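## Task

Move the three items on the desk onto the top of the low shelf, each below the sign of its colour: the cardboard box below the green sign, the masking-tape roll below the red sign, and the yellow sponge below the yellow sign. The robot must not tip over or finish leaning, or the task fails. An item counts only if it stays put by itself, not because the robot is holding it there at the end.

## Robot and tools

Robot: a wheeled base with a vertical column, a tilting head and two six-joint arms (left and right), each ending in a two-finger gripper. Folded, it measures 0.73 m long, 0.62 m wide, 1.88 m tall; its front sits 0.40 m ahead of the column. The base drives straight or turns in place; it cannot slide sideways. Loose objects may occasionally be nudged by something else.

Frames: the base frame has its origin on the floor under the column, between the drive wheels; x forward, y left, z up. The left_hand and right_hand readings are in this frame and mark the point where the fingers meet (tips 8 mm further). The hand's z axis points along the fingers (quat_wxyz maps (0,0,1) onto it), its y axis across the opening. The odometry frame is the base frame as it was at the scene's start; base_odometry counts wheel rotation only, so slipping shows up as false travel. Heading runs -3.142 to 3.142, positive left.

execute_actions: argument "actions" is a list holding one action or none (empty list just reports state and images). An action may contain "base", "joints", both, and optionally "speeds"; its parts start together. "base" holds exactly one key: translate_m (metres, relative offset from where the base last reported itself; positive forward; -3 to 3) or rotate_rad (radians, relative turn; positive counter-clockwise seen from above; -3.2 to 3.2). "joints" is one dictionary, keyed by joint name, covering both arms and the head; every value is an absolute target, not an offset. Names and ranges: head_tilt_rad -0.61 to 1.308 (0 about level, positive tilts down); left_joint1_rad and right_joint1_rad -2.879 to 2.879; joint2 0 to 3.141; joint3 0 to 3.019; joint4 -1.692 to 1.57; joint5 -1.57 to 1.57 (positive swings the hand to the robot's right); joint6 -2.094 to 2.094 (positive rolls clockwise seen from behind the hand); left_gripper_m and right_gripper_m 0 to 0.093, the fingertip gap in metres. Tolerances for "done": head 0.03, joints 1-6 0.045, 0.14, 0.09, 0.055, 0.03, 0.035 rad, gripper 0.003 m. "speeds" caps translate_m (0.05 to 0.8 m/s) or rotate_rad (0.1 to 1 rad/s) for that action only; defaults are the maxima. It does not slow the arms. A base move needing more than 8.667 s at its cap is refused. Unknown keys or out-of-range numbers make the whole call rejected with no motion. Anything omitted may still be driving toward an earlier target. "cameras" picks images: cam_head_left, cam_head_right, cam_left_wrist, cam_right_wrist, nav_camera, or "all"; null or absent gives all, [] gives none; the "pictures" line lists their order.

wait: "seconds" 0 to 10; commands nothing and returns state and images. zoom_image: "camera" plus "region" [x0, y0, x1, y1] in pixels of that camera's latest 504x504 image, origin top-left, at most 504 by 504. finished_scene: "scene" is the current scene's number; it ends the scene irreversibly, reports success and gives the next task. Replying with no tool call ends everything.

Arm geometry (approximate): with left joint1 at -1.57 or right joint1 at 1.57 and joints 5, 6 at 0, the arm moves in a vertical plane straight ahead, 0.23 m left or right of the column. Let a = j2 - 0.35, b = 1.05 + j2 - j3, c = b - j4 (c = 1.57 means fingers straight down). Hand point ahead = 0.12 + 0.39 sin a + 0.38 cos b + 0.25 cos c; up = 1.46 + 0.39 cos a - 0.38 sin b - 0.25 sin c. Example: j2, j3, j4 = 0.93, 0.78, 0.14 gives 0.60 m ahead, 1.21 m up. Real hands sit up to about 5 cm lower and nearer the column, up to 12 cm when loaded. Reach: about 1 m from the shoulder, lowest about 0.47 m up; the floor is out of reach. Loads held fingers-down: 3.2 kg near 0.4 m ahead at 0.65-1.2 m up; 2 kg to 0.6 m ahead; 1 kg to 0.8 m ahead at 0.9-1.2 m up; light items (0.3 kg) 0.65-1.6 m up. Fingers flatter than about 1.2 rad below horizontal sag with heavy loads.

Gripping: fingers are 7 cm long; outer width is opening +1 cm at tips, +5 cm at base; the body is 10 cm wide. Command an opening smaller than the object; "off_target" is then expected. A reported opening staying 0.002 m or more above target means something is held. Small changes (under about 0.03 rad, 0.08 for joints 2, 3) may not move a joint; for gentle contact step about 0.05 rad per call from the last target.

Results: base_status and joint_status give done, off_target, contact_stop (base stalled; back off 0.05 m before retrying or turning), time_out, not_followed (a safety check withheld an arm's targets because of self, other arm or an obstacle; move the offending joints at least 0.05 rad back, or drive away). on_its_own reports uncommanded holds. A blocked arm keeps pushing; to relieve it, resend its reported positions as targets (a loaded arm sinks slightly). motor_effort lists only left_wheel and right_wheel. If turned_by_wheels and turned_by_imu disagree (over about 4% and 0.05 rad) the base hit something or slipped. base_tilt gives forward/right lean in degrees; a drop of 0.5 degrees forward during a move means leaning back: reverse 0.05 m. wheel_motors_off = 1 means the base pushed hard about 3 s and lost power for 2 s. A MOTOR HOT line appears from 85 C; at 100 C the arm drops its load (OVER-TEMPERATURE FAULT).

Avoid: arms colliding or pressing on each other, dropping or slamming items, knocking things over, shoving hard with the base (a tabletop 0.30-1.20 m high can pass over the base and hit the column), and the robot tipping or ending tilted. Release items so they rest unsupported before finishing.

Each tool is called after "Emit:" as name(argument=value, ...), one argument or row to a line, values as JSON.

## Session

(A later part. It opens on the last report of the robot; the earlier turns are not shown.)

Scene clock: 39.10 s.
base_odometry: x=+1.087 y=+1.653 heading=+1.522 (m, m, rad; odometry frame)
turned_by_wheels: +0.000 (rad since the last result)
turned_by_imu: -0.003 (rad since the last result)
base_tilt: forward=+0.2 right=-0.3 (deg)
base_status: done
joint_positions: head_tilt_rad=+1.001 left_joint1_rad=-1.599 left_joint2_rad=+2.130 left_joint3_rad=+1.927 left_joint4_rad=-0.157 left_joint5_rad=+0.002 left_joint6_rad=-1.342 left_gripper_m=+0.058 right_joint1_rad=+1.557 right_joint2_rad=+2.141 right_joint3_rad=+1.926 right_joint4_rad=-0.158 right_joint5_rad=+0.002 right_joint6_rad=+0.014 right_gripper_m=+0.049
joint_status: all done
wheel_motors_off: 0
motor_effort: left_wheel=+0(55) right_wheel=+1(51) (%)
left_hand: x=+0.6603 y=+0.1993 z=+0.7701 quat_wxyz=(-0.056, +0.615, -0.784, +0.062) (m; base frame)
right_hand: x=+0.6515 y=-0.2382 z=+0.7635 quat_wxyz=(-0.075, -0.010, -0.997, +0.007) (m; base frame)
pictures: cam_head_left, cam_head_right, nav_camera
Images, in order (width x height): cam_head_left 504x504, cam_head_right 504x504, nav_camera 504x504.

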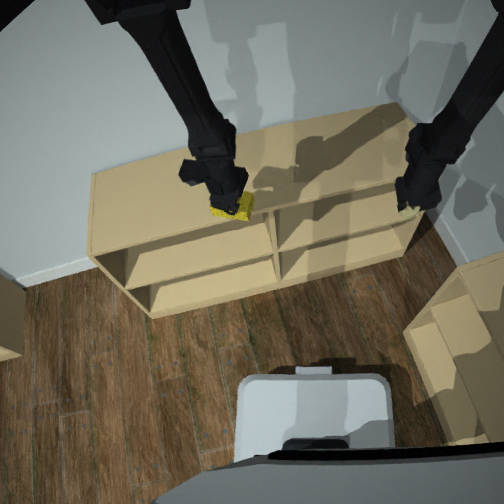

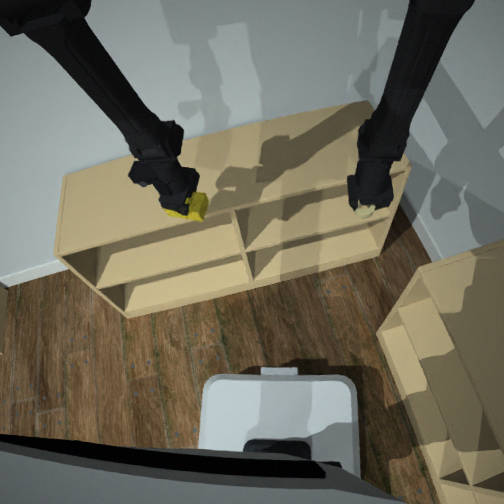

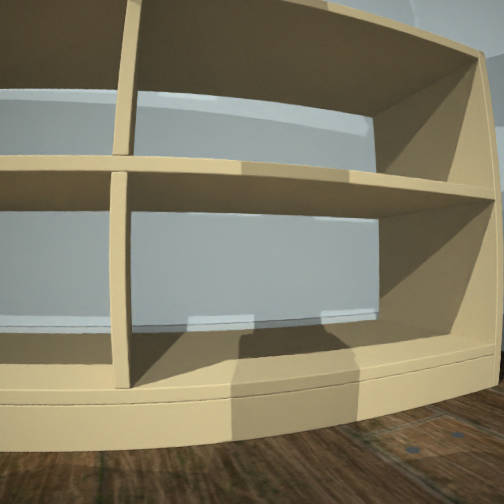

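Emit:
execute_actions(
  actions=[
    {"base":{"rotate_rad":0.25}},
  ],
  cameras=[],
)

Emit:
execute_actions(
  actions=[
    {"base":{"translate_m":0.28},"joints":{"left_joint2_rad":2.4,"left_joint3_rad":2.26,"left_joint4_rad":-0.38,"right_joint4_rad":-0.33}},
  ],
  cameras=["cam_head_left","cam_head_right","cam_left_wrist"],
)

Scene clock: 40.87 s.
base_odometry: x=+1.087 y=+1.654 heading=+1.770 (m, m, rad; odometry frame)
turned_by_wheels: +0.248 (rad since the last result)
turned_by_imu: +0.249 (rad since the last result)
base_tilt: forward=+0.3 right=-0.3 (deg)
base_status: done
joint_positions: head_tilt_rad=+1.001 left_joint1_rad=-1.594 left_joint2_rad=+2.130 left_joint3_rad=+1.927 left_joint4_rad=-0.157 left_joint5_rad=+0.002 left_joint6_rad=-1.342 left_gripper_m=+0.058 right_joint1_rad=+1.553 right_joint2_rad=+2.141 right_joint3_rad=+1.926 right_joint4_rad=-0.158 right_joint5_rad=+0.002 right_joint6_rad=+0.014 right_gripper_m=+0.049
joint_status: not commanded
wheel_motors_off: 0
motor_effort: left_wheel=-3(51) right_wheel=+2(39) (%)
left_hand: x=+0.6604 y=+0.2040 z=+0.7700 quat_wxyz=(-0.057, +0.616, -0.784, +0.060) (m; base frame)
right_hand: x=+0.6517 y=-0.2413 z=+0.7638 quat_wxyz=(-0.075, -0.011, -0.997, +0.008) (m; base frame)
pictures: none
No camera images: the call's "cameras" was empty. Leave "cameras" out to get every camera's image.

Scene clock: 42.90 s.
base_odometry: x=+1.031 y=+1.928 heading=+1.771 (m, m, rad; odometry frame)
turned_by_wheels: +0.001 (rad since the last result)
turned_by_imu: +0.000 (rad since the last result)
base_tilt: forward=+0.3 right=-0.2 (deg)
base_status: done
joint_positions: head_tilt_rad=+1.001 left_joint1_rad=-1.594 left_joint2_rad=+2.388 left_joint3_rad=+2.256 left_joint4_rad=-0.381 left_joint5_rad=+0.002 left_joint6_rad=-1.342 left_gripper_m=+0.058 right_joint1_rad=+1.553 right_joint2_rad=+2.138 right_joint3_rad=+1.930 right_joint4_rad=-0.326 right_joint5_rad=+0.002 right_joint6_rad=+0.014 right_gripper_m=+0.049
joint_status: all done
wheel_motors_off: 0
motor_effort: left_wheel=+1(44) right_wheel=+0(53) (%)
left_hand: x=+0.6148 y=+0.2024 z=+0.6828 quat_wxyz=(+0.003, +0.617, -0.787, +0.012) (m; base frame)
right_hand: x=+0.6146 y=-0.2410 z=+0.7628 quat_wxyz=(+0.006, -0.011, -1.000, +0.008) (m; base frame)
pictures: cam_head_left, cam_head_right, cam_left_wrist
Images, in order (width x height): cam_head_left 504x504, cam_head_right 504x504, cam_left_wrist 504x504.

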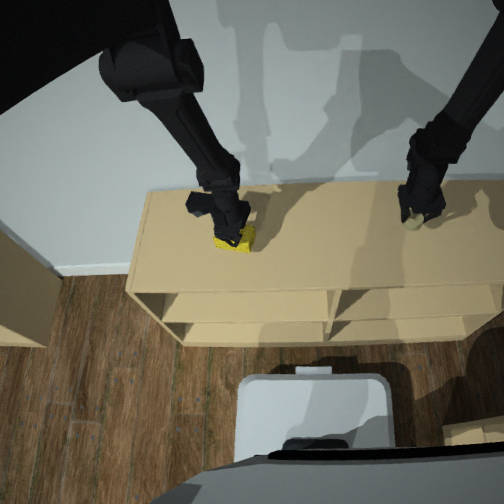

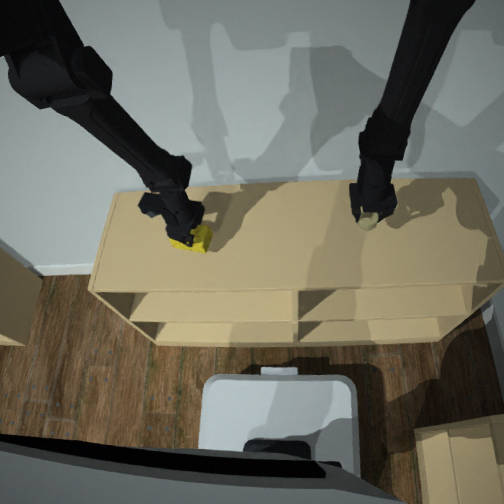

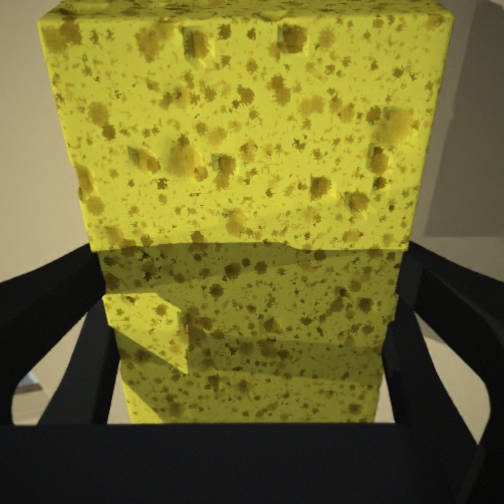

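Emit:
execute_actions(
  actions=[
    {"base":{"translate_m":0.05},"joints":{"left_joint2_rad":2.5,"left_joint3_rad":2.39,"left_joint4_rad":-0.41}},
  ],
  cameras=["cam_left_wrist"],
)

Emit:
execute_actions(
  actions=[
    {"joints":{"left_joint2_rad":2.565,"left_joint3_rad":2.475,"left_joint4_rad":-0.43}},
  ],
  cameras=["cam_head_left","cam_left_wrist"],
)

Scene clock: 44.17 s.
base_odometry: x=+1.021 y=+1.977 heading=+1.771 (m, m, rad; odometry frame)
turned_by_wheels: +0.000 (rad since the last result)
turned_by_imu: +0.000 (rad since the last result)
base_tilt: forward=+0.3 right=-0.3 (deg)
base_status: done
joint_positions: head_tilt_rad=+1.001 left_joint1_rad=-1.594 left_joint2_rad=+2.502 left_joint3_rad=+2.359 left_joint4_rad=-0.441 left_joint5_rad=+0.002 left_joint6_rad=-1.342 left_gripper_m=+0.058 right_joint1_rad=+1.553 right_joint2_rad=+2.136 right_joint3_rad=+1.934 right_joint4_rad=-0.327 right_joint5_rad=+0.002 right_joint6_rad=+0.014 right_gripper_m=+0.049
joint_status: all done
wheel_motors_off: 0
motor_effort: left_wheel=+1(35) right_wheel=+1(36) (%)
left_hand: x=+0.5709 y=+0.2021 z=+0.6437 quat_wxyz=(+0.031, +0.617, -0.787, -0.011) (m; base frame)
right_hand: x=+0.6189 y=-0.2410 z=+0.7646 quat_wxyz=(+0.002, -0.011, -1.000, +0.008) (m; base frame)
pictures: cam_left_wrist
Images, in order (width x height): cam_left_wrist 504x504.

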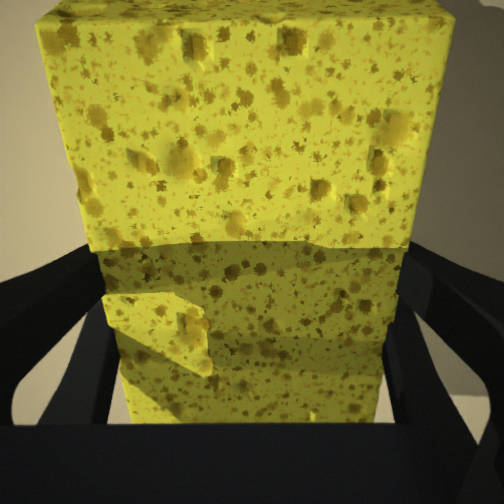

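Scene clock: 45.97 s.
base_odometry: x=+1.021 y=+1.977 heading=+1.771 (m, m, rad; odometry frame)
turned_by_wheels: +0.000 (rad since the last result)
turned_by_imu: +0.000 (rad since the last result)
base_tilt: forward=+0.3 right=-0.2 (deg)
base_status: not commanded
joint_positions: head_tilt_rad=+1.001 left_joint1_rad=-1.594 left_joint2_rad=+2.517 left_joint3_rad=+2.399 left_joint4_rad=-0.489 left_joint5_rad=+0.002 left_joint6_rad=-1.342 left_gripper_m=+0.058 right_joint1_rad=+1.553 right_joint2_rad=+2.136 right_joint3_rad=+1.934 right_joint4_rad=-0.327 right_joint5_rad=+0.002 right_joint6_rad=+0.014 right_gripper_m=+0.049
joint_status: left_joint4_rad time_out (moved -0.047 of +0.011); the others done
wheel_motors_off: 0
on_its_own: left_joint4_rad reads -0.489 and still pushes toward -0.430 since a time_out
motor_effort: left_wheel=+3(4) right_wheel=+1(1) (%)
left_hand: x=+0.5717 y=+0.2017 z=+0.6433 quat_wxyz=(+0.039, +0.616, -0.786, -0.017) (m; base frame)
right_hand: x=+0.6189 y=-0.2410 z=+0.7646 quat_wxyz=(+0.002, -0.011, -1.000, +0.008) (m; base frame)
pictures: cam_head_left, cam_left_wrist
Images, in order (width x height): cam_head_left 504x504, cam_left_wrist 504x504.

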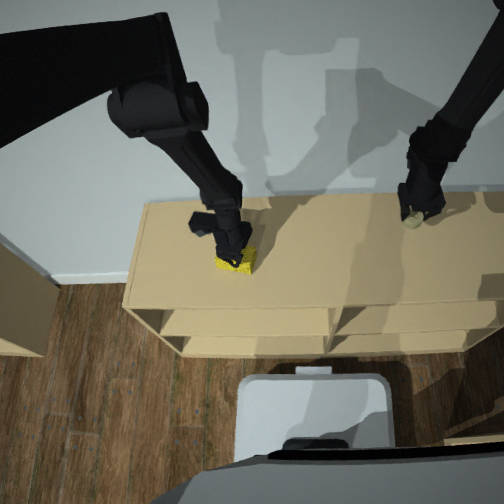

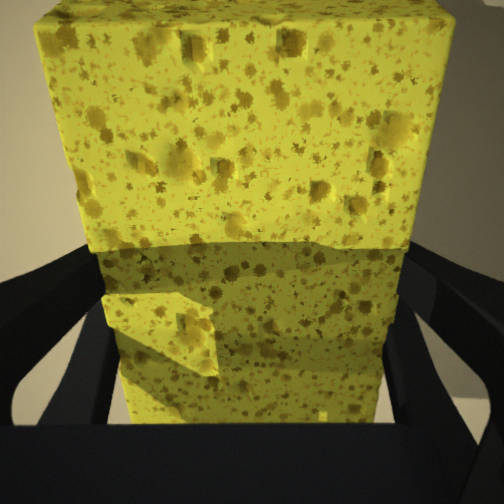

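Emit:
execute_actions(
  actions=[
    {"joints":{"left_joint2_rad":2.5,"left_joint3_rad":2.39,"left_joint4_rad":-0.48,"left_gripper_m":0.093}},
  ],
  cameras=[],
)

Emit:
execute_actions(
  actions=[
    {"joints":{"left_joint2_rad":2.1,"left_joint3_rad":1.87,"left_joint4_rad":-0.3}},
  ],
  cameras=["cam_head_left"],
)

Emit:
execute_actions(
  actions=[
    {"base":{"translate_m":-0.2},"joints":{"left_joint2_rad":1.2,"left_joint3_rad":0.9,"left_joint4_rad":-0.22,"left_joint6_rad":0}},
  ],
  cameras=[],
)

Emit:
execute_actions(
  actions=[
    {"base":{"rotate_rad":-1.52},"joints":{"right_joint2_rad":2.4,"right_joint3_rad":2.26,"right_joint4_rad":-0.38}},
  ],
  cameras=["cam_head_left","cam_right_wrist"],
)

Scene clock: 46.90 s.
base_odometry: x=+1.021 y=+1.977 heading=+1.771 (m, m, rad; odometry frame)
turned_by_wheels: +0.000 (rad since the last result)
turned_by_imu: +0.000 (rad since the last result)
base_tilt: forward=+0.3 right=-0.3 (deg)
base_status: not commanded
joint_positions: head_tilt_rad=+1.001 left_joint1_rad=-1.594 left_joint2_rad=+2.511 left_joint3_rad=+2.396 left_joint4_rad=-0.490 left_joint5_rad=+0.002 left_joint6_rad=-1.342 left_gripper_m=+0.093 right_joint1_rad=+1.553 right_joint2_rad=+2.136 right_joint3_rad=+1.934 right_joint4_rad=-0.327 right_joint5_rad=+0.002 right_joint6_rad=+0.014 right_gripper_m=+0.049
joint_status: all done
wheel_motors_off: 0
motor_effort: left_wheel=+0(4) right_wheel=+0(2) (%)
left_hand: x=+0.5740 y=+0.2017 z=+0.6453 quat_wxyz=(+0.039, +0.616, -0.786, -0.017) (m; base frame)
right_hand: x=+0.6189 y=-0.2410 z=+0.7646 quat_wxyz=(+0.002, -0.011, -1.000, +0.008) (m; base frame)
pictures: none
No camera images: the call's "cameras" was empty. Leave "cameras" out to get every camera's image.

Scene clock: 48.50 s.
base_odometry: x=+1.021 y=+1.977 heading=+1.771 (m, m, rad; odometry frame)
turned_by_wheels: +0.000 (rad since the last result)
turned_by_imu: +0.000 (rad since the last result)
base_tilt: forward=+0.3 right=-0.3 (deg)
base_status: not commanded
joint_positions: head_tilt_rad=+1.001 left_joint1_rad=-1.594 left_joint2_rad=+2.107 left_joint3_rad=+1.870 left_joint4_rad=-0.301 left_joint5_rad=+0.002 left_joint6_rad=-1.342 left_gripper_m=+0.093 right_joint1_rad=+1.553 right_joint2_rad=+2.136 right_joint3_rad=+1.934 right_joint4_rad=-0.327 right_joint5_rad=+0.002 right_joint6_rad=+0.014 right_gripper_m=+0.049
joint_status: all done
wheel_motors_off: 0
motor_effort: left_wheel=+1(1) right_wheel=+0(0) (%)
left_hand: x=+0.6061 y=+0.2039 z=+0.7715 quat_wxyz=(+0.013, +0.617, -0.787, +0.004) (m; base frame)
right_hand: x=+0.6189 y=-0.2410 z=+0.7646 quat_wxyz=(+0.002, -0.011, -1.000, +0.008) (m; base frame)
pictures: cam_head_left
Images, in order (width x height): cam_head_left 504x504.

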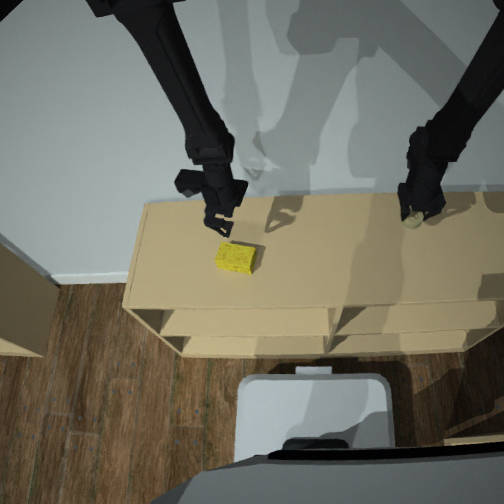

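Scene clock: 50.33 s.
base_odometry: x=+1.061 y=+1.781 heading=+1.769 (m, m, rad; odometry frame)
turned_by_wheels: -0.002 (rad since the last result)
turned_by_imu: -0.002 (rad since the last result)
base_tilt: forward=+0.3 right=-0.3 (deg)
base_status: done
joint_positions: head_tilt_rad=+1.001 left_joint1_rad=-1.595 left_joint2_rad=+1.199 left_joint3_rad=+0.891 left_joint4_rad=-0.225 left_joint5_rad=+0.002 left_joint6_rad=-0.014 left_gripper_m=+0.093 right_joint1_rad=+1.553 right_joint2_rad=+2.136 right_joint3_rad=+1.934 right_joint4_rad=-0.327 right_joint5_rad=+0.002 right_joint6_rad=+0.014 right_gripper_m=+0.049
joint_status: all done
wheel_motors_off: 0
motor_effort: left_wheel=-2(43) right_wheel=+1(57) (%)
left_hand: x=+0.4929 y=+0.2116 z=+1.0904 quat_wxyz=(+0.005, +0.001, -1.000, +0.011) (m; base frame)
right_hand: x=+0.6189 y=-0.2410 z=+0.7646 quat_wxyz=(+0.002, -0.011, -1.000, +0.008) (m; base frame)
pictures: none
No camera images: the call's "cameras" was empty. Leave "cameras" out to get every camera's image.

Scene clock: 53.43 s.
base_odometry: x=+1.061 y=+1.781 heading=+0.250 (m, m, rad; odometry frame)
turned_by_wheels: -1.519 (rad since the last result)
turned_by_imu: -1.526 (rad since the last result)
base_tilt: forward=+0.2 right=-0.3 (deg)
base_status: done
joint_positions: head_tilt_rad=+1.001 left_joint1_rad=-1.595 left_joint2_rad=+1.199 left_joint3_rad=+0.891 left_joint4_rad=-0.225 left_joint5_rad=+0.002 left_joint6_rad=-0.014 left_gripper_m=+0.093 right_joint1_rad=+1.540 right_joint2_rad=+2.403 right_joint3_rad=+2.248 right_joint4_rad=-0.375 right_joint5_rad=+0.002 right_joint6_rad=+0.014 right_gripper_m=+0.049
joint_status: all done
wheel_motors_off: 0
motor_effort: left_wheel=+6(41) right_wheel=-7(55) (%)
left_hand: x=+0.4929 y=+0.2116 z=+1.0904 quat_wxyz=(+0.005, +0.001, -1.000, +0.011) (m; base frame)
right_hand: x=+0.5998 y=-0.2543 z=+0.6747 quat_wxyz=(+0.003, -0.014, -1.000, +0.014) (m; base frame)
pictures: cam_head_left, cam_right_wrist
Images, in order (width x height): cam_head_left 504x504, cam_right_wrist 504x504.

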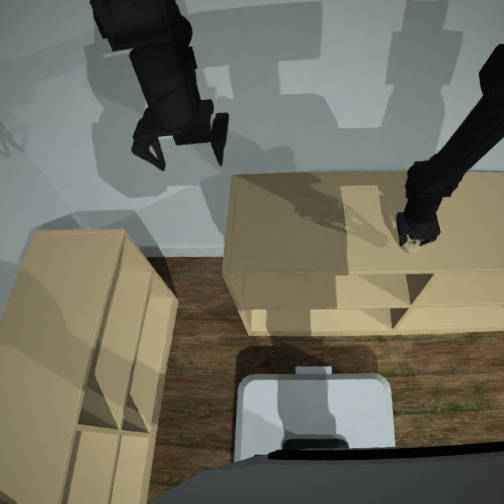

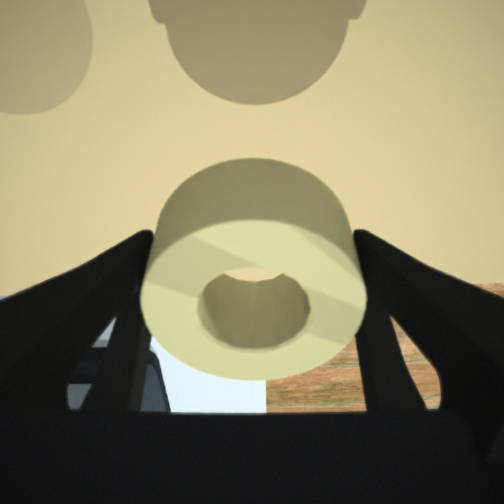

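Emit:
execute_actions(
  actions=[
    {"base":{"translate_m":0.12},"joints":{"right_joint2_rad":2.48,"right_joint3_rad":2.37,"right_joint4_rad":-0.41}},
  ],
  cameras=[],
)

Emit:
execute_actions(
  actions=[
    {"joints":{"right_joint2_rad":2.53,"right_joint3_rad":2.41}},
  ],
  cameras=["cam_head_left","cam_right_wrist"],
)

Scene clock: 55.23 s.
base_odometry: x=+1.177 y=+1.811 heading=+0.249 (m, m, rad; odometry frame)
turned_by_wheels: -0.001 (rad since the last result)
turned_by_imu: -0.001 (rad since the last result)
base_tilt: forward=+0.3 right=-0.3 (deg)
base_status: done
joint_positions: head_tilt_rad=+1.001 left_joint1_rad=-1.595 left_joint2_rad=+1.199 left_joint3_rad=+0.894 left_joint4_rad=-0.225 left_joint5_rad=+0.002 left_joint6_rad=-0.014 left_gripper_m=+0.093 right_joint1_rad=+1.541 right_joint2_rad=+2.482 right_joint3_rad=+2.356 right_joint4_rad=-0.405 right_joint5_rad=+0.002 right_joint6_rad=+0.014 right_gripper_m=+0.049
joint_status: all done
wheel_motors_off: 0
motor_effort: left_wheel=-1(58) right_wheel=+1(52) (%)
left_hand: x=+0.4946 y=+0.2116 z=+1.0906 quat_wxyz=(+0.004, +0.001, -1.000, +0.011) (m; base frame)
right_hand: x=+0.5945 y=-0.2545 z=+0.6525 quat_wxyz=(+0.004, -0.014, -1.000, +0.014) (m; base frame)
pictures: none
No camera images: the call's "cameras" was empty. Leave "cameras" out to get every camera's image.

Scene clock: 56.00 s.
base_odometry: x=+1.177 y=+1.811 heading=+0.249 (m, m, rad; odometry frame)
turned_by_wheels: +0.000 (rad since the last result)
turned_by_imu: +0.000 (rad since the last result)
base_tilt: forward=+0.3 right=-0.3 (deg)
base_status: not commanded
joint_positions: head_tilt_rad=+1.001 left_joint1_rad=-1.595 left_joint2_rad=+1.199 left_joint3_rad=+0.894 left_joint4_rad=-0.225 left_joint5_rad=+0.002 left_joint6_rad=-0.014 left_gripper_m=+0.093 right_joint1_rad=+1.541 right_joint2_rad=+2.514 right_joint3_rad=+2.390 right_joint4_rad=-0.405 right_joint5_rad=+0.002 right_joint6_rad=+0.014 right_gripper_m=+0.049
joint_status: all done
wheel_motors_off: 0
motor_effort: left_wheel=+0(0) right_wheel=+1(1) (%)
left_hand: x=+0.4946 y=+0.2116 z=+1.0906 quat_wxyz=(+0.004, +0.001, -1.000, +0.011) (m; base frame)
right_hand: x=+0.5889 y=-0.2546 z=+0.6425 quat_wxyz=(+0.003, -0.014, -1.000, +0.014) (m; base frame)
pictures: cam_head_left, cam_right_wrist
Images, in order (width x height): cam_head_left 504x504, cam_right_wrist 504x504.

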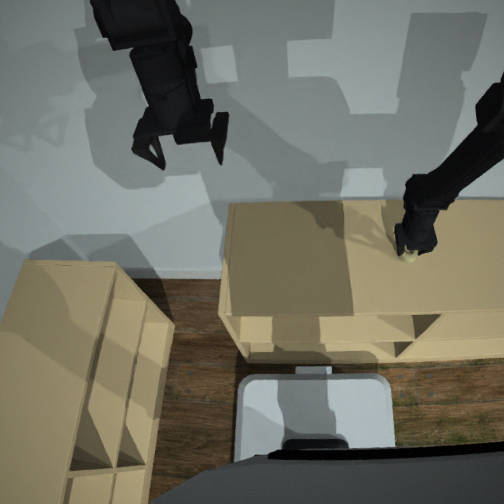

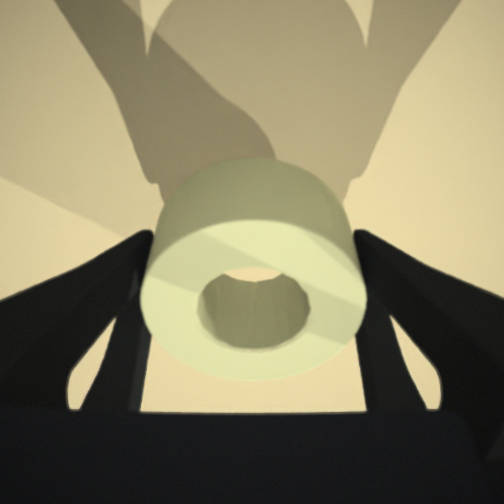

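Emit:
execute_actions(
  actions=[
    {"joints":{"right_joint2_rad":2.565,"right_joint3_rad":2.43}},
  ],
  cameras=[],
)

Emit:
execute_actions(
  actions=[
    {"joints":{"right_gripper_m":0.093}},
  ],
  cameras=["cam_right_wrist"],
)

Emit:
execute_actions(
  actions=[
    {"base":{"translate_m":-0.9},"joints":{"right_joint1_rad":1.57,"right_joint2_rad":1.8,"right_joint3_rad":1.6,"right_joint4_rad":-0.32}},
  ],
  cameras=["cam_head_left"],
)

Emit:
execute_actions(
  actions=[
    {"base":{"rotate_rad":-1.57},"joints":{"head_tilt_rad":0.9}},
  ],
  cameras=[],
)

Emit:
execute_actions(
  actions=[
    {"base":{"translate_m":2.2}},
  ],
  cameras=["cam_head_left","cam_head_right"],
)

Scene clock: 57.07 s.
base_odometry: x=+1.177 y=+1.811 heading=+0.249 (m, m, rad; odometry frame)
turned_by_wheels: +0.000 (rad since the last result)
turned_by_imu: +0.000 (rad since the last result)
base_tilt: forward=+0.3 right=-0.3 (deg)
base_status: not commanded
joint_positions: head_tilt_rad=+1.001 left_joint1_rad=-1.595 left_joint2_rad=+1.199 left_joint3_rad=+0.894 left_joint4_rad=-0.225 left_joint5_rad=+0.002 left_joint6_rad=-0.014 left_gripper_m=+0.093 right_joint1_rad=+1.541 right_joint2_rad=+2.546 right_joint3_rad=+2.413 right_joint4_rad=-0.406 right_joint5_rad=+0.001 right_joint6_rad=+0.014 right_gripper_m=+0.049
joint_status: all done
wheel_motors_off: 0
motor_effort: left_wheel=+0(1) right_wheel=+2(3) (%)
left_hand: x=+0.4946 y=+0.2116 z=+1.0906 quat_wxyz=(+0.004, +0.001, -1.000, +0.011) (m; base frame)
right_hand: x=+0.5762 y=-0.2546 z=+0.6312 quat_wxyz=(+0.008, -0.014, -1.000, +0.013) (m; base frame)
pictures: none
No camera images: the call's "cameras" was empty. Leave "cameras" out to get every camera's image.

Scene clock: 57.70 s.
base_odometry: x=+1.177 y=+1.811 heading=+0.249 (m, m, rad; odometry frame)
turned_by_wheels: +0.000 (rad since the last result)
turned_by_imu: +0.000 (rad since the last result)
base_tilt: forward=+0.3 right=-0.3 (deg)
base_status: not commanded
joint_positions: head_tilt_rad=+1.001 left_joint1_rad=-1.595 left_joint2_rad=+1.199 left_joint3_rad=+0.894 left_joint4_rad=-0.225 left_joint5_rad=+0.002 left_joint6_rad=-0.014 left_gripper_m=+0.093 right_joint1_rad=+1.541 right_joint2_rad=+2.546 right_joint3_rad=+2.413 right_joint4_rad=-0.406 right_joint5_rad=+0.001 right_joint6_rad=+0.014 right_gripper_m=+0.093
joint_status: all done
wheel_motors_off: 0
motor_effort: left_wheel=-1(1) right_wheel=+2(2) (%)
left_hand: x=+0.4946 y=+0.2116 z=+1.0906 quat_wxyz=(+0.004, +0.001, -1.000, +0.011) (m; base frame)
right_hand: x=+0.5759 y=-0.2546 z=+0.6311 quat_wxyz=(+0.008, -0.014, -1.000, +0.013) (m; base frame)
pictures: cam_right_wrist
Images, in order (width x height): cam_right_wrist 504x504.

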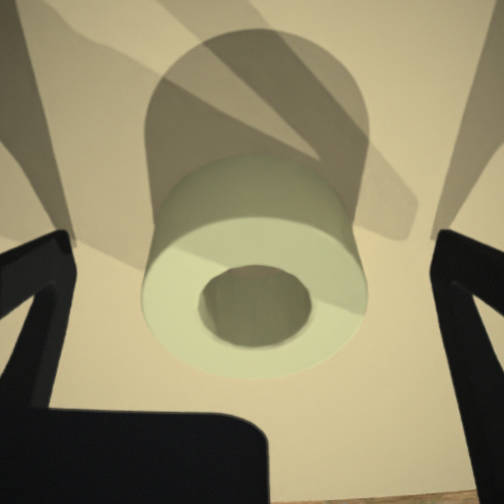

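Scene clock: 60.77 s.
base_odometry: x=+0.305 y=+1.589 heading=+0.249 (m, m, rad; odometry frame)
turned_by_wheels: +0.000 (rad since the last result)
turned_by_imu: +0.002 (rad since the last result)
base_tilt: forward=+0.4 right=-0.2 (deg)
base_status: done
joint_positions: head_tilt_rad=+1.002 left_joint1_rad=-1.595 left_joint2_rad=+1.200 left_joint3_rad=+0.894 left_joint4_rad=-0.225 left_joint5_rad=+0.002 left_joint6_rad=-0.014 left_gripper_m=+0.093 right_joint1_rad=+1.563 right_joint2_rad=+1.790 right_joint3_rad=+1.598 right_joint4_rad=-0.318 right_joint5_rad=+0.001 right_joint6_rad=+0.014 right_gripper_m=+0.093
joint_status: all done
wheel_motors_off: 0
motor_effort: left_wheel=+0(49) right_wheel=+1(69) (%)
left_hand: x=+0.4947 y=+0.2116 z=+1.0905 quat_wxyz=(+0.004, +0.001, -1.000, +0.011) (m; base frame)
right_hand: x=+0.6333 y=-0.2313 z=+0.8978 quat_wxyz=(-0.007, -0.009, -1.000, +0.004) (m; base frame)
pictures: cam_head_left
Images, in order (width x height): cam_head_left 504x504.

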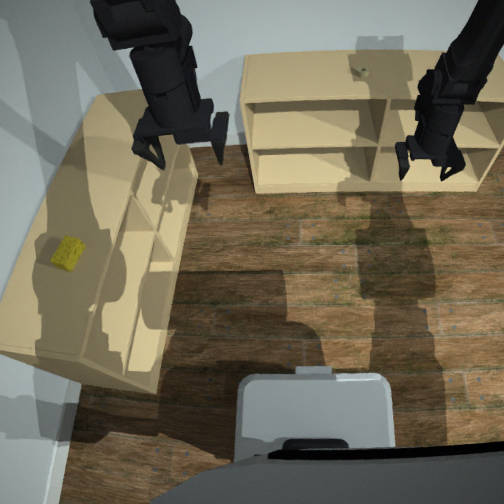

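Scene clock: 63.90 s.
base_odometry: x=+0.305 y=+1.589 heading=-1.320 (m, m, rad; odometry frame)
turned_by_wheels: -1.569 (rad since the last result)
turned_by_imu: -1.575 (rad since the last result)
base_tilt: forward=+0.4 right=-0.2 (deg)
base_status: done
joint_positions: head_tilt_rad=+0.915 left_joint1_rad=-1.595 left_joint2_rad=+1.200 left_joint3_rad=+0.894 left_joint4_rad=-0.225 left_joint5_rad=+0.002 left_joint6_rad=-0.014 left_gripper_m=+0.093 right_joint1_rad=+1.567 right_joint2_rad=+1.790 right_joint3_rad=+1.598 right_joint4_rad=-0.318 right_joint5_rad=+0.001 right_joint6_rad=+0.014 right_gripper_m=+0.093
joint_status: all done
wheel_motors_off: 0
motor_effort: left_wheel=+5(53) right_wheel=-7(48) (%)
left_hand: x=+0.4947 y=+0.2114 z=+1.0905 quat_wxyz=(+0.004, +0.001, -1.000, +0.012) (m; base frame)
right_hand: x=+0.6333 y=-0.2282 z=+0.8977 quat_wxyz=(-0.007, -0.008, -1.000, +0.002) (m; base frame)
pictures: none
No camera images: the call's "cameras" was empty. Leave "cameras" out to get every camera's image.

Scene clock: 68.67 s.
base_odometry: x=+0.851 y=-0.542 heading=-1.320 (m, m, rad; odometry frame)
turned_by_wheels: +0.000 (rad since the last result)
turned_by_imu: -0.004 (rad since the last result)
base_tilt: forward=+0.3 right=-0.3 (deg)
base_status: done
joint_positions: head_tilt_rad=+0.914 left_joint1_rad=-1.595 left_joint2_rad=+1.200 left_joint3_rad=+0.895 left_joint4_rad=-0.225 left_joint5_rad=+0.002 left_joint6_rad=-0.014 left_gripper_m=+0.093 right_joint1_rad=+1.567 right_joint2_rad=+1.791 right_joint3_rad=+1.598 right_joint4_rad=-0.318 right_joint5_rad=+0.001 right_joint6_rad=+0.014 right_gripper_m=+0.093
joint_status: not commanded
wheel_motors_off: 0
motor_effort: left_wheel=+0(61) right_wheel=+1(52) (%)
left_hand: x=+0.4954 y=+0.2114 z=+1.0906 quat_wxyz=(+0.003, +0.001, -1.000, +0.012) (m; base frame)
right_hand: x=+0.6331 y=-0.2282 z=+0.8975 quat_wxyz=(-0.007, -0.008, -1.000, +0.002) (m; base frame)
pictures: cam_head_left, cam_head_right
Images, in order (width x height): cam_head_left 504x504, cam_head_right 504x504.

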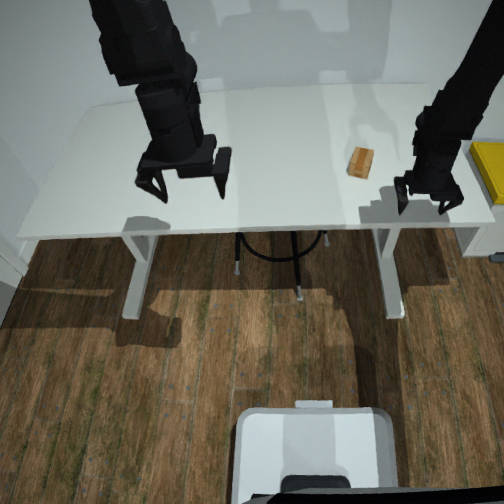

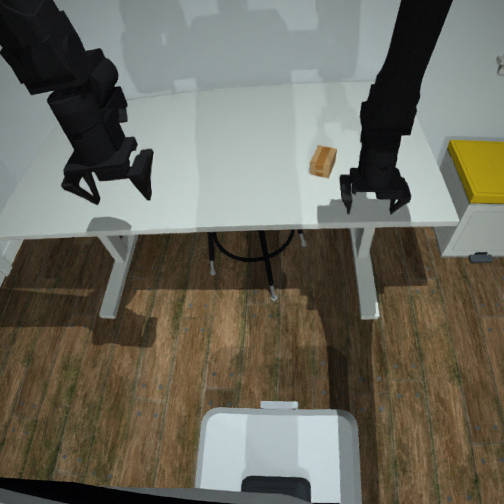

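Emit:
execute_actions(
  actions=[
    {"base":{"rotate_rad":0.09}},
  ],
  cameras=[],
)

Emit:
execute_actions(
  actions=[
    {"base":{"translate_m":0.3},"joints":{"right_joint2_rad":1.985,"right_joint3_rad":1.96,"right_joint4_rad":-0.495,"right_joint6_rad":0.3}},
  ],
  cameras=["cam_head_right","cam_right_wrist"],
)

Scene clock: 69.80 s.
base_odometry: x=+0.851 y=-0.542 heading=-1.232 (m, m, rad; odometry frame)
turned_by_wheels: +0.088 (rad since the last result)
turned_by_imu: +0.089 (rad since the last result)
base_tilt: forward=+0.4 right=-0.3 (deg)
base_status: done
joint_positions: head_tilt_rad=+0.914 left_joint1_rad=-1.596 left_joint2_rad=+1.200 left_joint3_rad=+0.895 left_joint4_rad=-0.225 left_joint5_rad=+0.002 left_joint6_rad=-0.014 left_gripper_m=+0.093 right_joint1_rad=+1.573 right_joint2_rad=+1.791 right_joint3_rad=+1.598 right_joint4_rad=-0.318 right_joint5_rad=+0.001 right_joint6_rad=+0.014 right_gripper_m=+0.093
joint_status: not commanded
wheel_motors_off: 0
motor_effort: left_wheel=+0(46) right_wheel=+0(39) (%)
left_hand: x=+0.4954 y=+0.2110 z=+1.0906 quat_wxyz=(+0.003, +0.001, -1.000, +0.012) (m; base frame)
right_hand: x=+0.6331 y=-0.2241 z=+0.8975 quat_wxyz=(-0.007, -0.006, -1.000, -0.001) (m; base frame)
pictures: none
No camera images: the call's "cameras" was empty. Leave "cameras" out to get every camera's image.

Scene clock: 71.83 s.
base_odometry: x=+0.951 y=-0.825 heading=-1.231 (m, m, rad; odometry frame)
turned_by_wheels: +0.001 (rad since the last result)
turned_by_imu: +0.000 (rad since the last result)
base_tilt: forward=+0.2 right=-0.3 (deg)
base_status: done
joint_positions: head_tilt_rad=+0.914 left_joint1_rad=-1.596 left_joint2_rad=+1.199 left_joint3_rad=+0.898 left_joint4_rad=-0.225 left_joint5_rad=+0.002 left_joint6_rad=-0.014 left_gripper_m=+0.093 right_joint1_rad=+1.573 right_joint2_rad=+1.986 right_joint3_rad=+1.947 right_joint4_rad=-0.494 right_joint5_rad=+0.001 right_joint6_rad=+0.286 right_gripper_m=+0.093
joint_status: all done
wheel_motors_off: 0
motor_effort: left_wheel=+1(60) right_wheel=-2(41) (%)
left_hand: x=+0.4973 y=+0.2110 z=+1.0910 quat_wxyz=(+0.001, +0.001, -1.000, +0.012) (m; base frame)
right_hand: x=+0.6831 y=-0.2240 z=+0.8457 quat_wxyz=(+0.005, -0.142, -0.990, +0.000) (m; base frame)
pictures: cam_head_right, cam_right_wrist
Images, in order (width x height): cam_head_right 504x504, cam_right_wrist 504x504.

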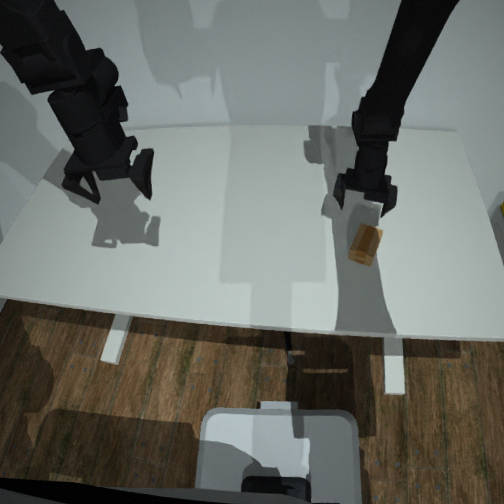

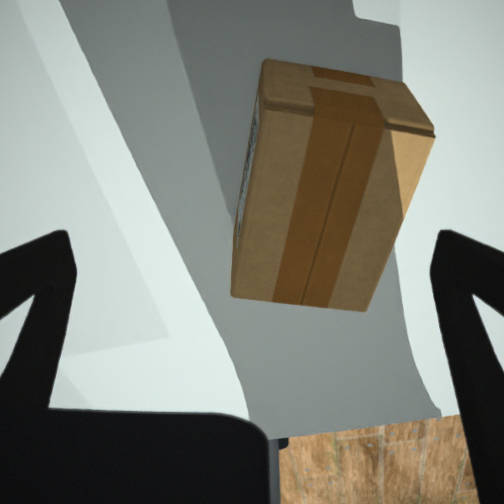

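Emit:
execute_actions(
  actions=[
    {"base":{"translate_m":-0.03},"joints":{"right_joint1_rad":1.545,"right_joint2_rad":2.1,"right_joint3_rad":2.1,"right_joint4_rad":-0.52,"right_joint6_rad":0.46}},
  ],
  cameras=["cam_right_wrist"],
)

Scene clock: 73.07 s.
base_odometry: x=+0.941 y=-0.797 heading=-1.231 (m, m, rad; odometry frame)
turned_by_wheels: +0.000 (rad since the last result)
turned_by_imu: +0.000 (rad since the last result)
base_tilt: forward=+0.3 right=-0.3 (deg)
base_status: done
joint_positions: head_tilt_rad=+0.914 left_joint1_rad=-1.596 left_joint2_rad=+1.200 left_joint3_rad=+0.896 left_joint4_rad=-0.224 left_joint5_rad=+0.002 left_joint6_rad=-0.014 left_gripper_m=+0.093 right_joint1_rad=+1.554 right_joint2_rad=+2.099 right_joint3_rad=+2.075 right_joint4_rad=-0.516 right_joint5_rad=+0.001 right_joint6_rad=+0.445 right_gripper_m=+0.093
joint_status: all done
wheel_motors_off: 0
motor_effort: left_wheel=+0(35) right_wheel=+0(34) (%)
left_hand: x=+0.4963 y=+0.2110 z=+1.0907 quat_wxyz=(+0.002, +0.001, -1.000, +0.012) (m; base frame)
right_hand: x=+0.6812 y=-0.2404 z=+0.8056 quat_wxyz=(+0.006, -0.225, -0.974, +0.009) (m; base frame)
pictures: cam_right_wrist
Images, in order (width x height): cam_right_wrist 504x504.

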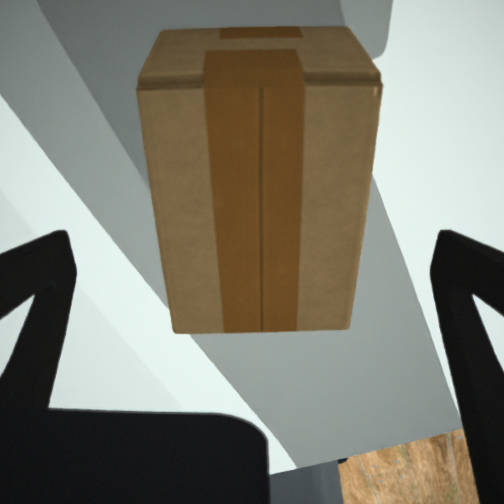

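Emit:
execute_actions(
  actions=[
    {"joints":{"right_joint2_rad":2.26,"right_joint3_rad":2.285,"right_joint4_rad":-0.54}},
  ],
  cameras=["cam_right_wrist"],
)

Emit:
execute_actions(
  actions=[
    {"joints":{"right_gripper_m":0.035}},
  ],
  cameras=["cam_right_wrist"],
)

Emit:
execute_actions(
  actions=[
    {"base":{"translate_m":-0.3},"joints":{"right_joint2_rad":1.8,"right_joint3_rad":1.7,"right_joint4_rad":-0.42}},
  ],
  cameras=[],
)

Emit:
execute_actions(
  actions=[
    {"base":{"rotate_rad":-2.78},"joints":{"head_tilt_rad":1.0}},
  ],
  cameras=["nav_camera"],
)

Emit:
execute_actions(
  actions=[
    {"base":{"translate_m":1.9},"joints":{"right_joint2_rad":2.35,"right_joint3_rad":2.2,"right_joint4_rad":-0.37}},
  ],
  cameras=["cam_head_left"],
)

Scene clock: 74.50 s.
base_odometry: x=+0.941 y=-0.797 heading=-1.231 (m, m, rad; odometry frame)
turned_by_wheels: +0.000 (rad since the last result)
turned_by_imu: +0.000 (rad since the last result)
base_tilt: forward=+0.4 right=-0.2 (deg)
base_status: not commanded
joint_positions: head_tilt_rad=+0.914 left_joint1_rad=-1.596 left_joint2_rad=+1.200 left_joint3_rad=+0.896 left_joint4_rad=-0.224 left_joint5_rad=+0.002 left_joint6_rad=-0.014 left_gripper_m=+0.093 right_joint1_rad=+1.554 right_joint2_rad=+2.258 right_joint3_rad=+2.257 right_joint4_rad=-0.535 right_joint5_rad=+0.001 right_joint6_rad=+0.445 right_gripper_m=+0.093
joint_status: all done
wheel_motors_off: 0
motor_effort: left_wheel=-1(0) right_wheel=+0(0) (%)
left_hand: x=+0.4963 y=+0.2110 z=+1.0907 quat_wxyz=(+0.002, +0.001, -1.000, +0.012) (m; base frame)
right_hand: x=+0.6738 y=-0.2411 z=+0.7507 quat_wxyz=(+0.004, -0.225, -0.974, +0.009) (m; base frame)
pictures: cam_right_wrist
Images, in order (width x height): cam_right_wrist 504x504.

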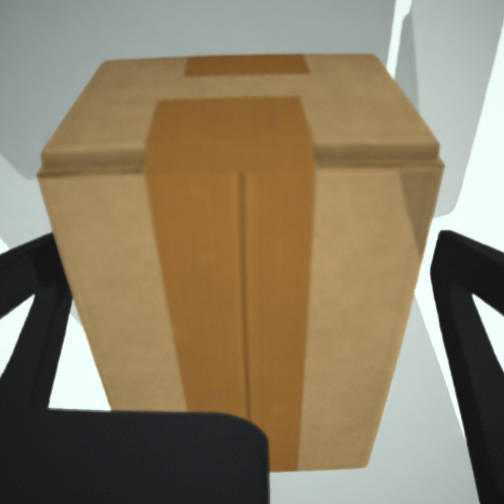

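Scene clock: 75.13 s.
base_odometry: x=+0.941 y=-0.797 heading=-1.231 (m, m, rad; odometry frame)
turned_by_wheels: +0.000 (rad since the last result)
turned_by_imu: +0.000 (rad since the last result)
base_tilt: forward=+0.3 right=-0.2 (deg)
base_status: not commanded
joint_positions: head_tilt_rad=+0.914 left_joint1_rad=-1.596 left_joint2_rad=+1.200 left_joint3_rad=+0.896 left_joint4_rad=-0.224 left_joint5_rad=+0.002 left_joint6_rad=-0.014 left_gripper_m=+0.093 right_joint1_rad=+1.554 right_joint2_rad=+2.258 right_joint3_rad=+2.257 right_joint4_rad=-0.535 right_joint5_rad=+0.001 right_joint6_rad=+0.445 right_gripper_m=+0.059
joint_status: right_gripper_m off_target (ended at +0.059, target +0.035)
wheel_motors_off: 0
motor_effort: left_wheel=+0(0) right_wheel=+0(0) (%)
left_hand: x=+0.4963 y=+0.2110 z=+1.0907 quat_wxyz=(+0.002, +0.001, -1.000, +0.012) (m; base frame)
right_hand: x=+0.6738 y=-0.2411 z=+0.7507 quat_wxyz=(+0.004, -0.225, -0.974, +0.009) (m; base frame)
pictures: cam_right_wrist
Images, in order (width x height): cam_right_wrist 504x504.

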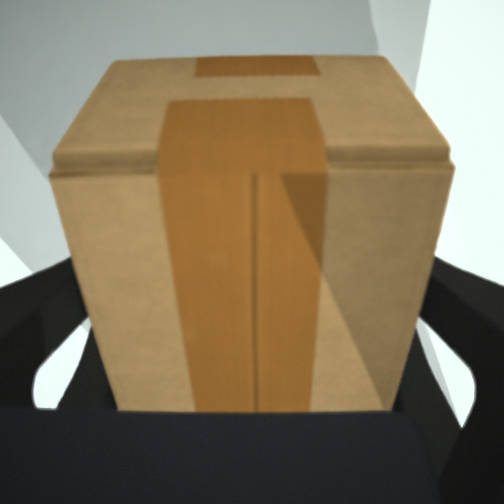

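Scene clock: 77.23 s.
base_odometry: x=+0.841 y=-0.514 heading=-1.232 (m, m, rad; odometry frame)
turned_by_wheels: +0.000 (rad since the last result)
turned_by_imu: +0.000 (rad since the last result)
base_tilt: forward=+0.2 right=-0.3 (deg)
base_status: done
joint_positions: head_tilt_rad=+0.914 left_joint1_rad=-1.596 left_joint2_rad=+1.199 left_joint3_rad=+0.896 left_joint4_rad=-0.224 left_joint5_rad=+0.002 left_joint6_rad=-0.014 left_gripper_m=+0.093 right_joint1_rad=+1.553 right_joint2_rad=+1.811 right_joint3_rad=+1.691 right_joint4_rad=-0.420 right_joint5_rad=+0.001 right_joint6_rad=+0.445 right_gripper_m=+0.059
joint_status: all done
wheel_motors_off: 0
motor_effort: left_wheel=-3(45) right_wheel=-1(50) (%)
left_hand: x=+0.4962 y=+0.2110 z=+1.0908 quat_wxyz=(+0.002, +0.001, -1.000, +0.012) (m; base frame)
right_hand: x=+0.6527 y=-0.2390 z=+0.9001 quat_wxyz=(+0.006, -0.225, -0.974, +0.009) (m; base frame)
pictures: none
No camera images: the call's "cameras" was empty. Leave "cameras" out to get every camera's image.

Scene clock: 81.60 s.
base_odometry: x=+0.841 y=-0.514 heading=+2.273 (m, m, rad; odometry frame)
turned_by_wheels: -2.779 (rad since the last result)
turned_by_imu: -2.792 (rad since the last result)
base_tilt: forward=+0.3 right=-0.3 (deg)
base_status: done
joint_positions: head_tilt_rad=+1.000 left_joint1_rad=-1.596 left_joint2_rad=+1.199 left_joint3_rad=+0.896 left_joint4_rad=-0.224 left_joint5_rad=+0.002 left_joint6_rad=-0.014 left_gripper_m=+0.093 right_joint1_rad=+1.538 right_joint2_rad=+1.811 right_joint3_rad=+1.691 right_joint4_rad=-0.420 right_joint5_rad=+0.001 right_joint6_rad=+0.445 right_gripper_m=+0.059
joint_status: all done
wheel_motors_off: 0
motor_effort: left_wheel=+6(41) right_wheel=-6(53) (%)
left_hand: x=+0.4962 y=+0.2110 z=+1.0908 quat_wxyz=(+0.002, +0.001, -1.000, +0.012) (m; base frame)
right_hand: x=+0.6525 y=-0.2504 z=+0.9003 quat_wxyz=(+0.005, -0.229, -0.973, +0.016) (m; base frame)
pictures: nav_camera
Images, in order (width x height): nav_camera 504x504.

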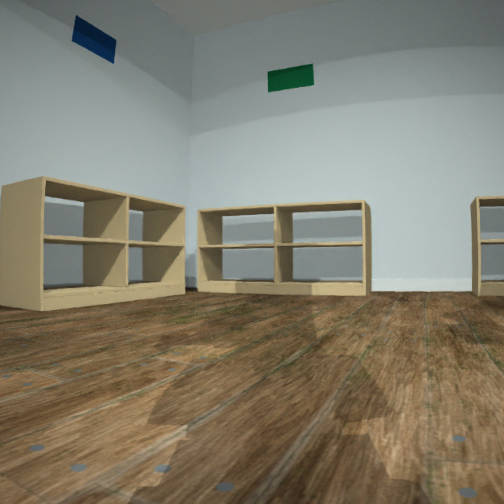

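Scene clock: 85.87 s.
base_odometry: x=-0.385 y=+0.937 heading=+2.272 (m, m, rad; odometry frame)
turned_by_wheels: +0.000 (rad since the last result)
turned_by_imu: -0.004 (rad since the last result)
base_tilt: forward=+0.3 right=-0.3 (deg)
base_status: done
joint_positions: head_tilt_rad=+1.001 left_joint1_rad=-1.596 left_joint2_rad=+1.199 left_joint3_rad=+0.897 left_joint4_rad=-0.224 left_joint5_rad=+0.002 left_joint6_rad=-0.014 left_gripper_m=+0.093 right_joint1_rad=+1.538 right_joint2_rad=+2.361 right_joint3_rad=+2.186 right_joint4_rad=-0.375 right_joint5_rad=+0.001 right_joint6_rad=+0.445 right_gripper_m=+0.059
joint_status: all done
wheel_motors_off: 0
motor_effort: left_wheel=-1(58) right_wheel=+1(48) (%)
left_hand: x=+0.4969 y=+0.2110 z=+1.0909 quat_wxyz=(+0.001, +0.001, -1.000, +0.012) (m; base frame)
right_hand: x=+0.5946 y=-0.2555 z=+0.6865 quat_wxyz=(+0.010, -0.229, -0.973, +0.017) (m; base frame)
pictures: cam_head_left
Images, in order (width x height): cam_head_left 504x504.

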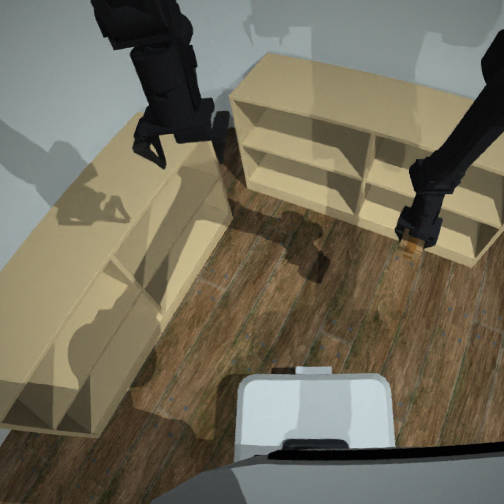

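Emit:
execute_actions(
  actions=[
    {"base":{"rotate_rad":-0.22}},
  ],
  cameras=[],
)

Emit:
execute_actions(
  actions=[
    {"base":{"translate_m":0.58}},
  ],
  cameras=["cam_head_left"],
)

Scene clock: 87.40 s.
base_odometry: x=-0.386 y=+0.937 heading=+2.054 (m, m, rad; odometry frame)
turned_by_wheels: -0.219 (rad since the last result)
turned_by_imu: -0.217 (rad since the last result)
base_tilt: forward=+0.3 right=-0.3 (deg)
base_status: done
joint_positions: head_tilt_rad=+1.001 left_joint1_rad=-1.596 left_joint2_rad=+1.199 left_joint3_rad=+0.897 left_joint4_rad=-0.224 left_joint5_rad=+0.002 left_joint6_rad=-0.014 left_gripper_m=+0.093 right_joint1_rad=+1.538 right_joint2_rad=+2.361 right_joint3_rad=+2.186 right_joint4_rad=-0.375 right_joint5_rad=+0.001 right_joint6_rad=+0.445 right_gripper_m=+0.059
joint_status: not commanded
wheel_motors_off: 0
motor_effort: left_wheel=+0(46) right_wheel=-2(54) (%)
left_hand: x=+0.4969 y=+0.2108 z=+1.0909 quat_wxyz=(+0.001, +0.001, -1.000, +0.012) (m; base frame)
right_hand: x=+0.5945 y=-0.2562 z=+0.6865 quat_wxyz=(+0.010, -0.229, -0.973, +0.017) (m; base frame)
pictures: none
No camera images: the call's "cameras" was empty. Leave "cameras" out to get every camera's image.

Scene clock: 90.10 s.
base_odometry: x=-0.655 y=+1.451 heading=+2.054 (m, m, rad; odometry frame)
turned_by_wheels: +0.000 (rad since the last result)
turned_by_imu: -0.001 (rad since the last result)
base_tilt: forward=+0.3 right=-0.3 (deg)
base_status: done
joint_positions: head_tilt_rad=+1.001 left_joint1_rad=-1.596 left_joint2_rad=+1.199 left_joint3_rad=+0.899 left_joint4_rad=-0.224 left_joint5_rad=+0.002 left_joint6_rad=-0.014 left_gripper_m=+0.093 right_joint1_rad=+1.538 right_joint2_rad=+2.358 right_joint3_rad=+2.188 right_joint4_rad=-0.375 right_joint5_rad=+0.001 right_joint6_rad=+0.445 right_gripper_m=+0.059
joint_status: not commanded
wheel_motors_off: 0
motor_effort: left_wheel=+0(50) right_wheel=+0(54) (%)
left_hand: x=+0.4981 y=+0.2108 z=+1.0911 quat_wxyz=(+0.001, +0.001, -1.000, +0.012) (m; base frame)
right_hand: x=+0.5980 y=-0.2562 z=+0.6880 quat_wxyz=(+0.008, -0.229, -0.973, +0.017) (m; base frame)
pictures: cam_head_left
Images, in order (width x height): cam_head_left 504x504.

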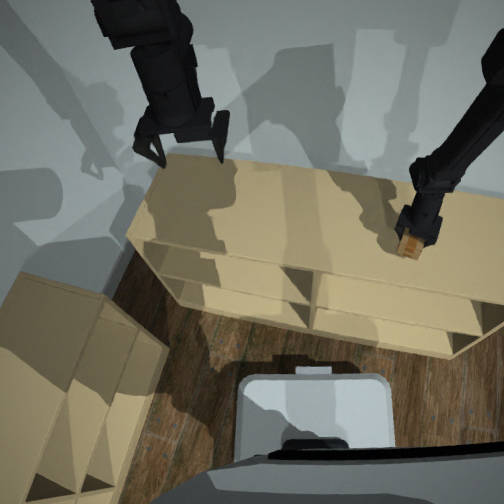

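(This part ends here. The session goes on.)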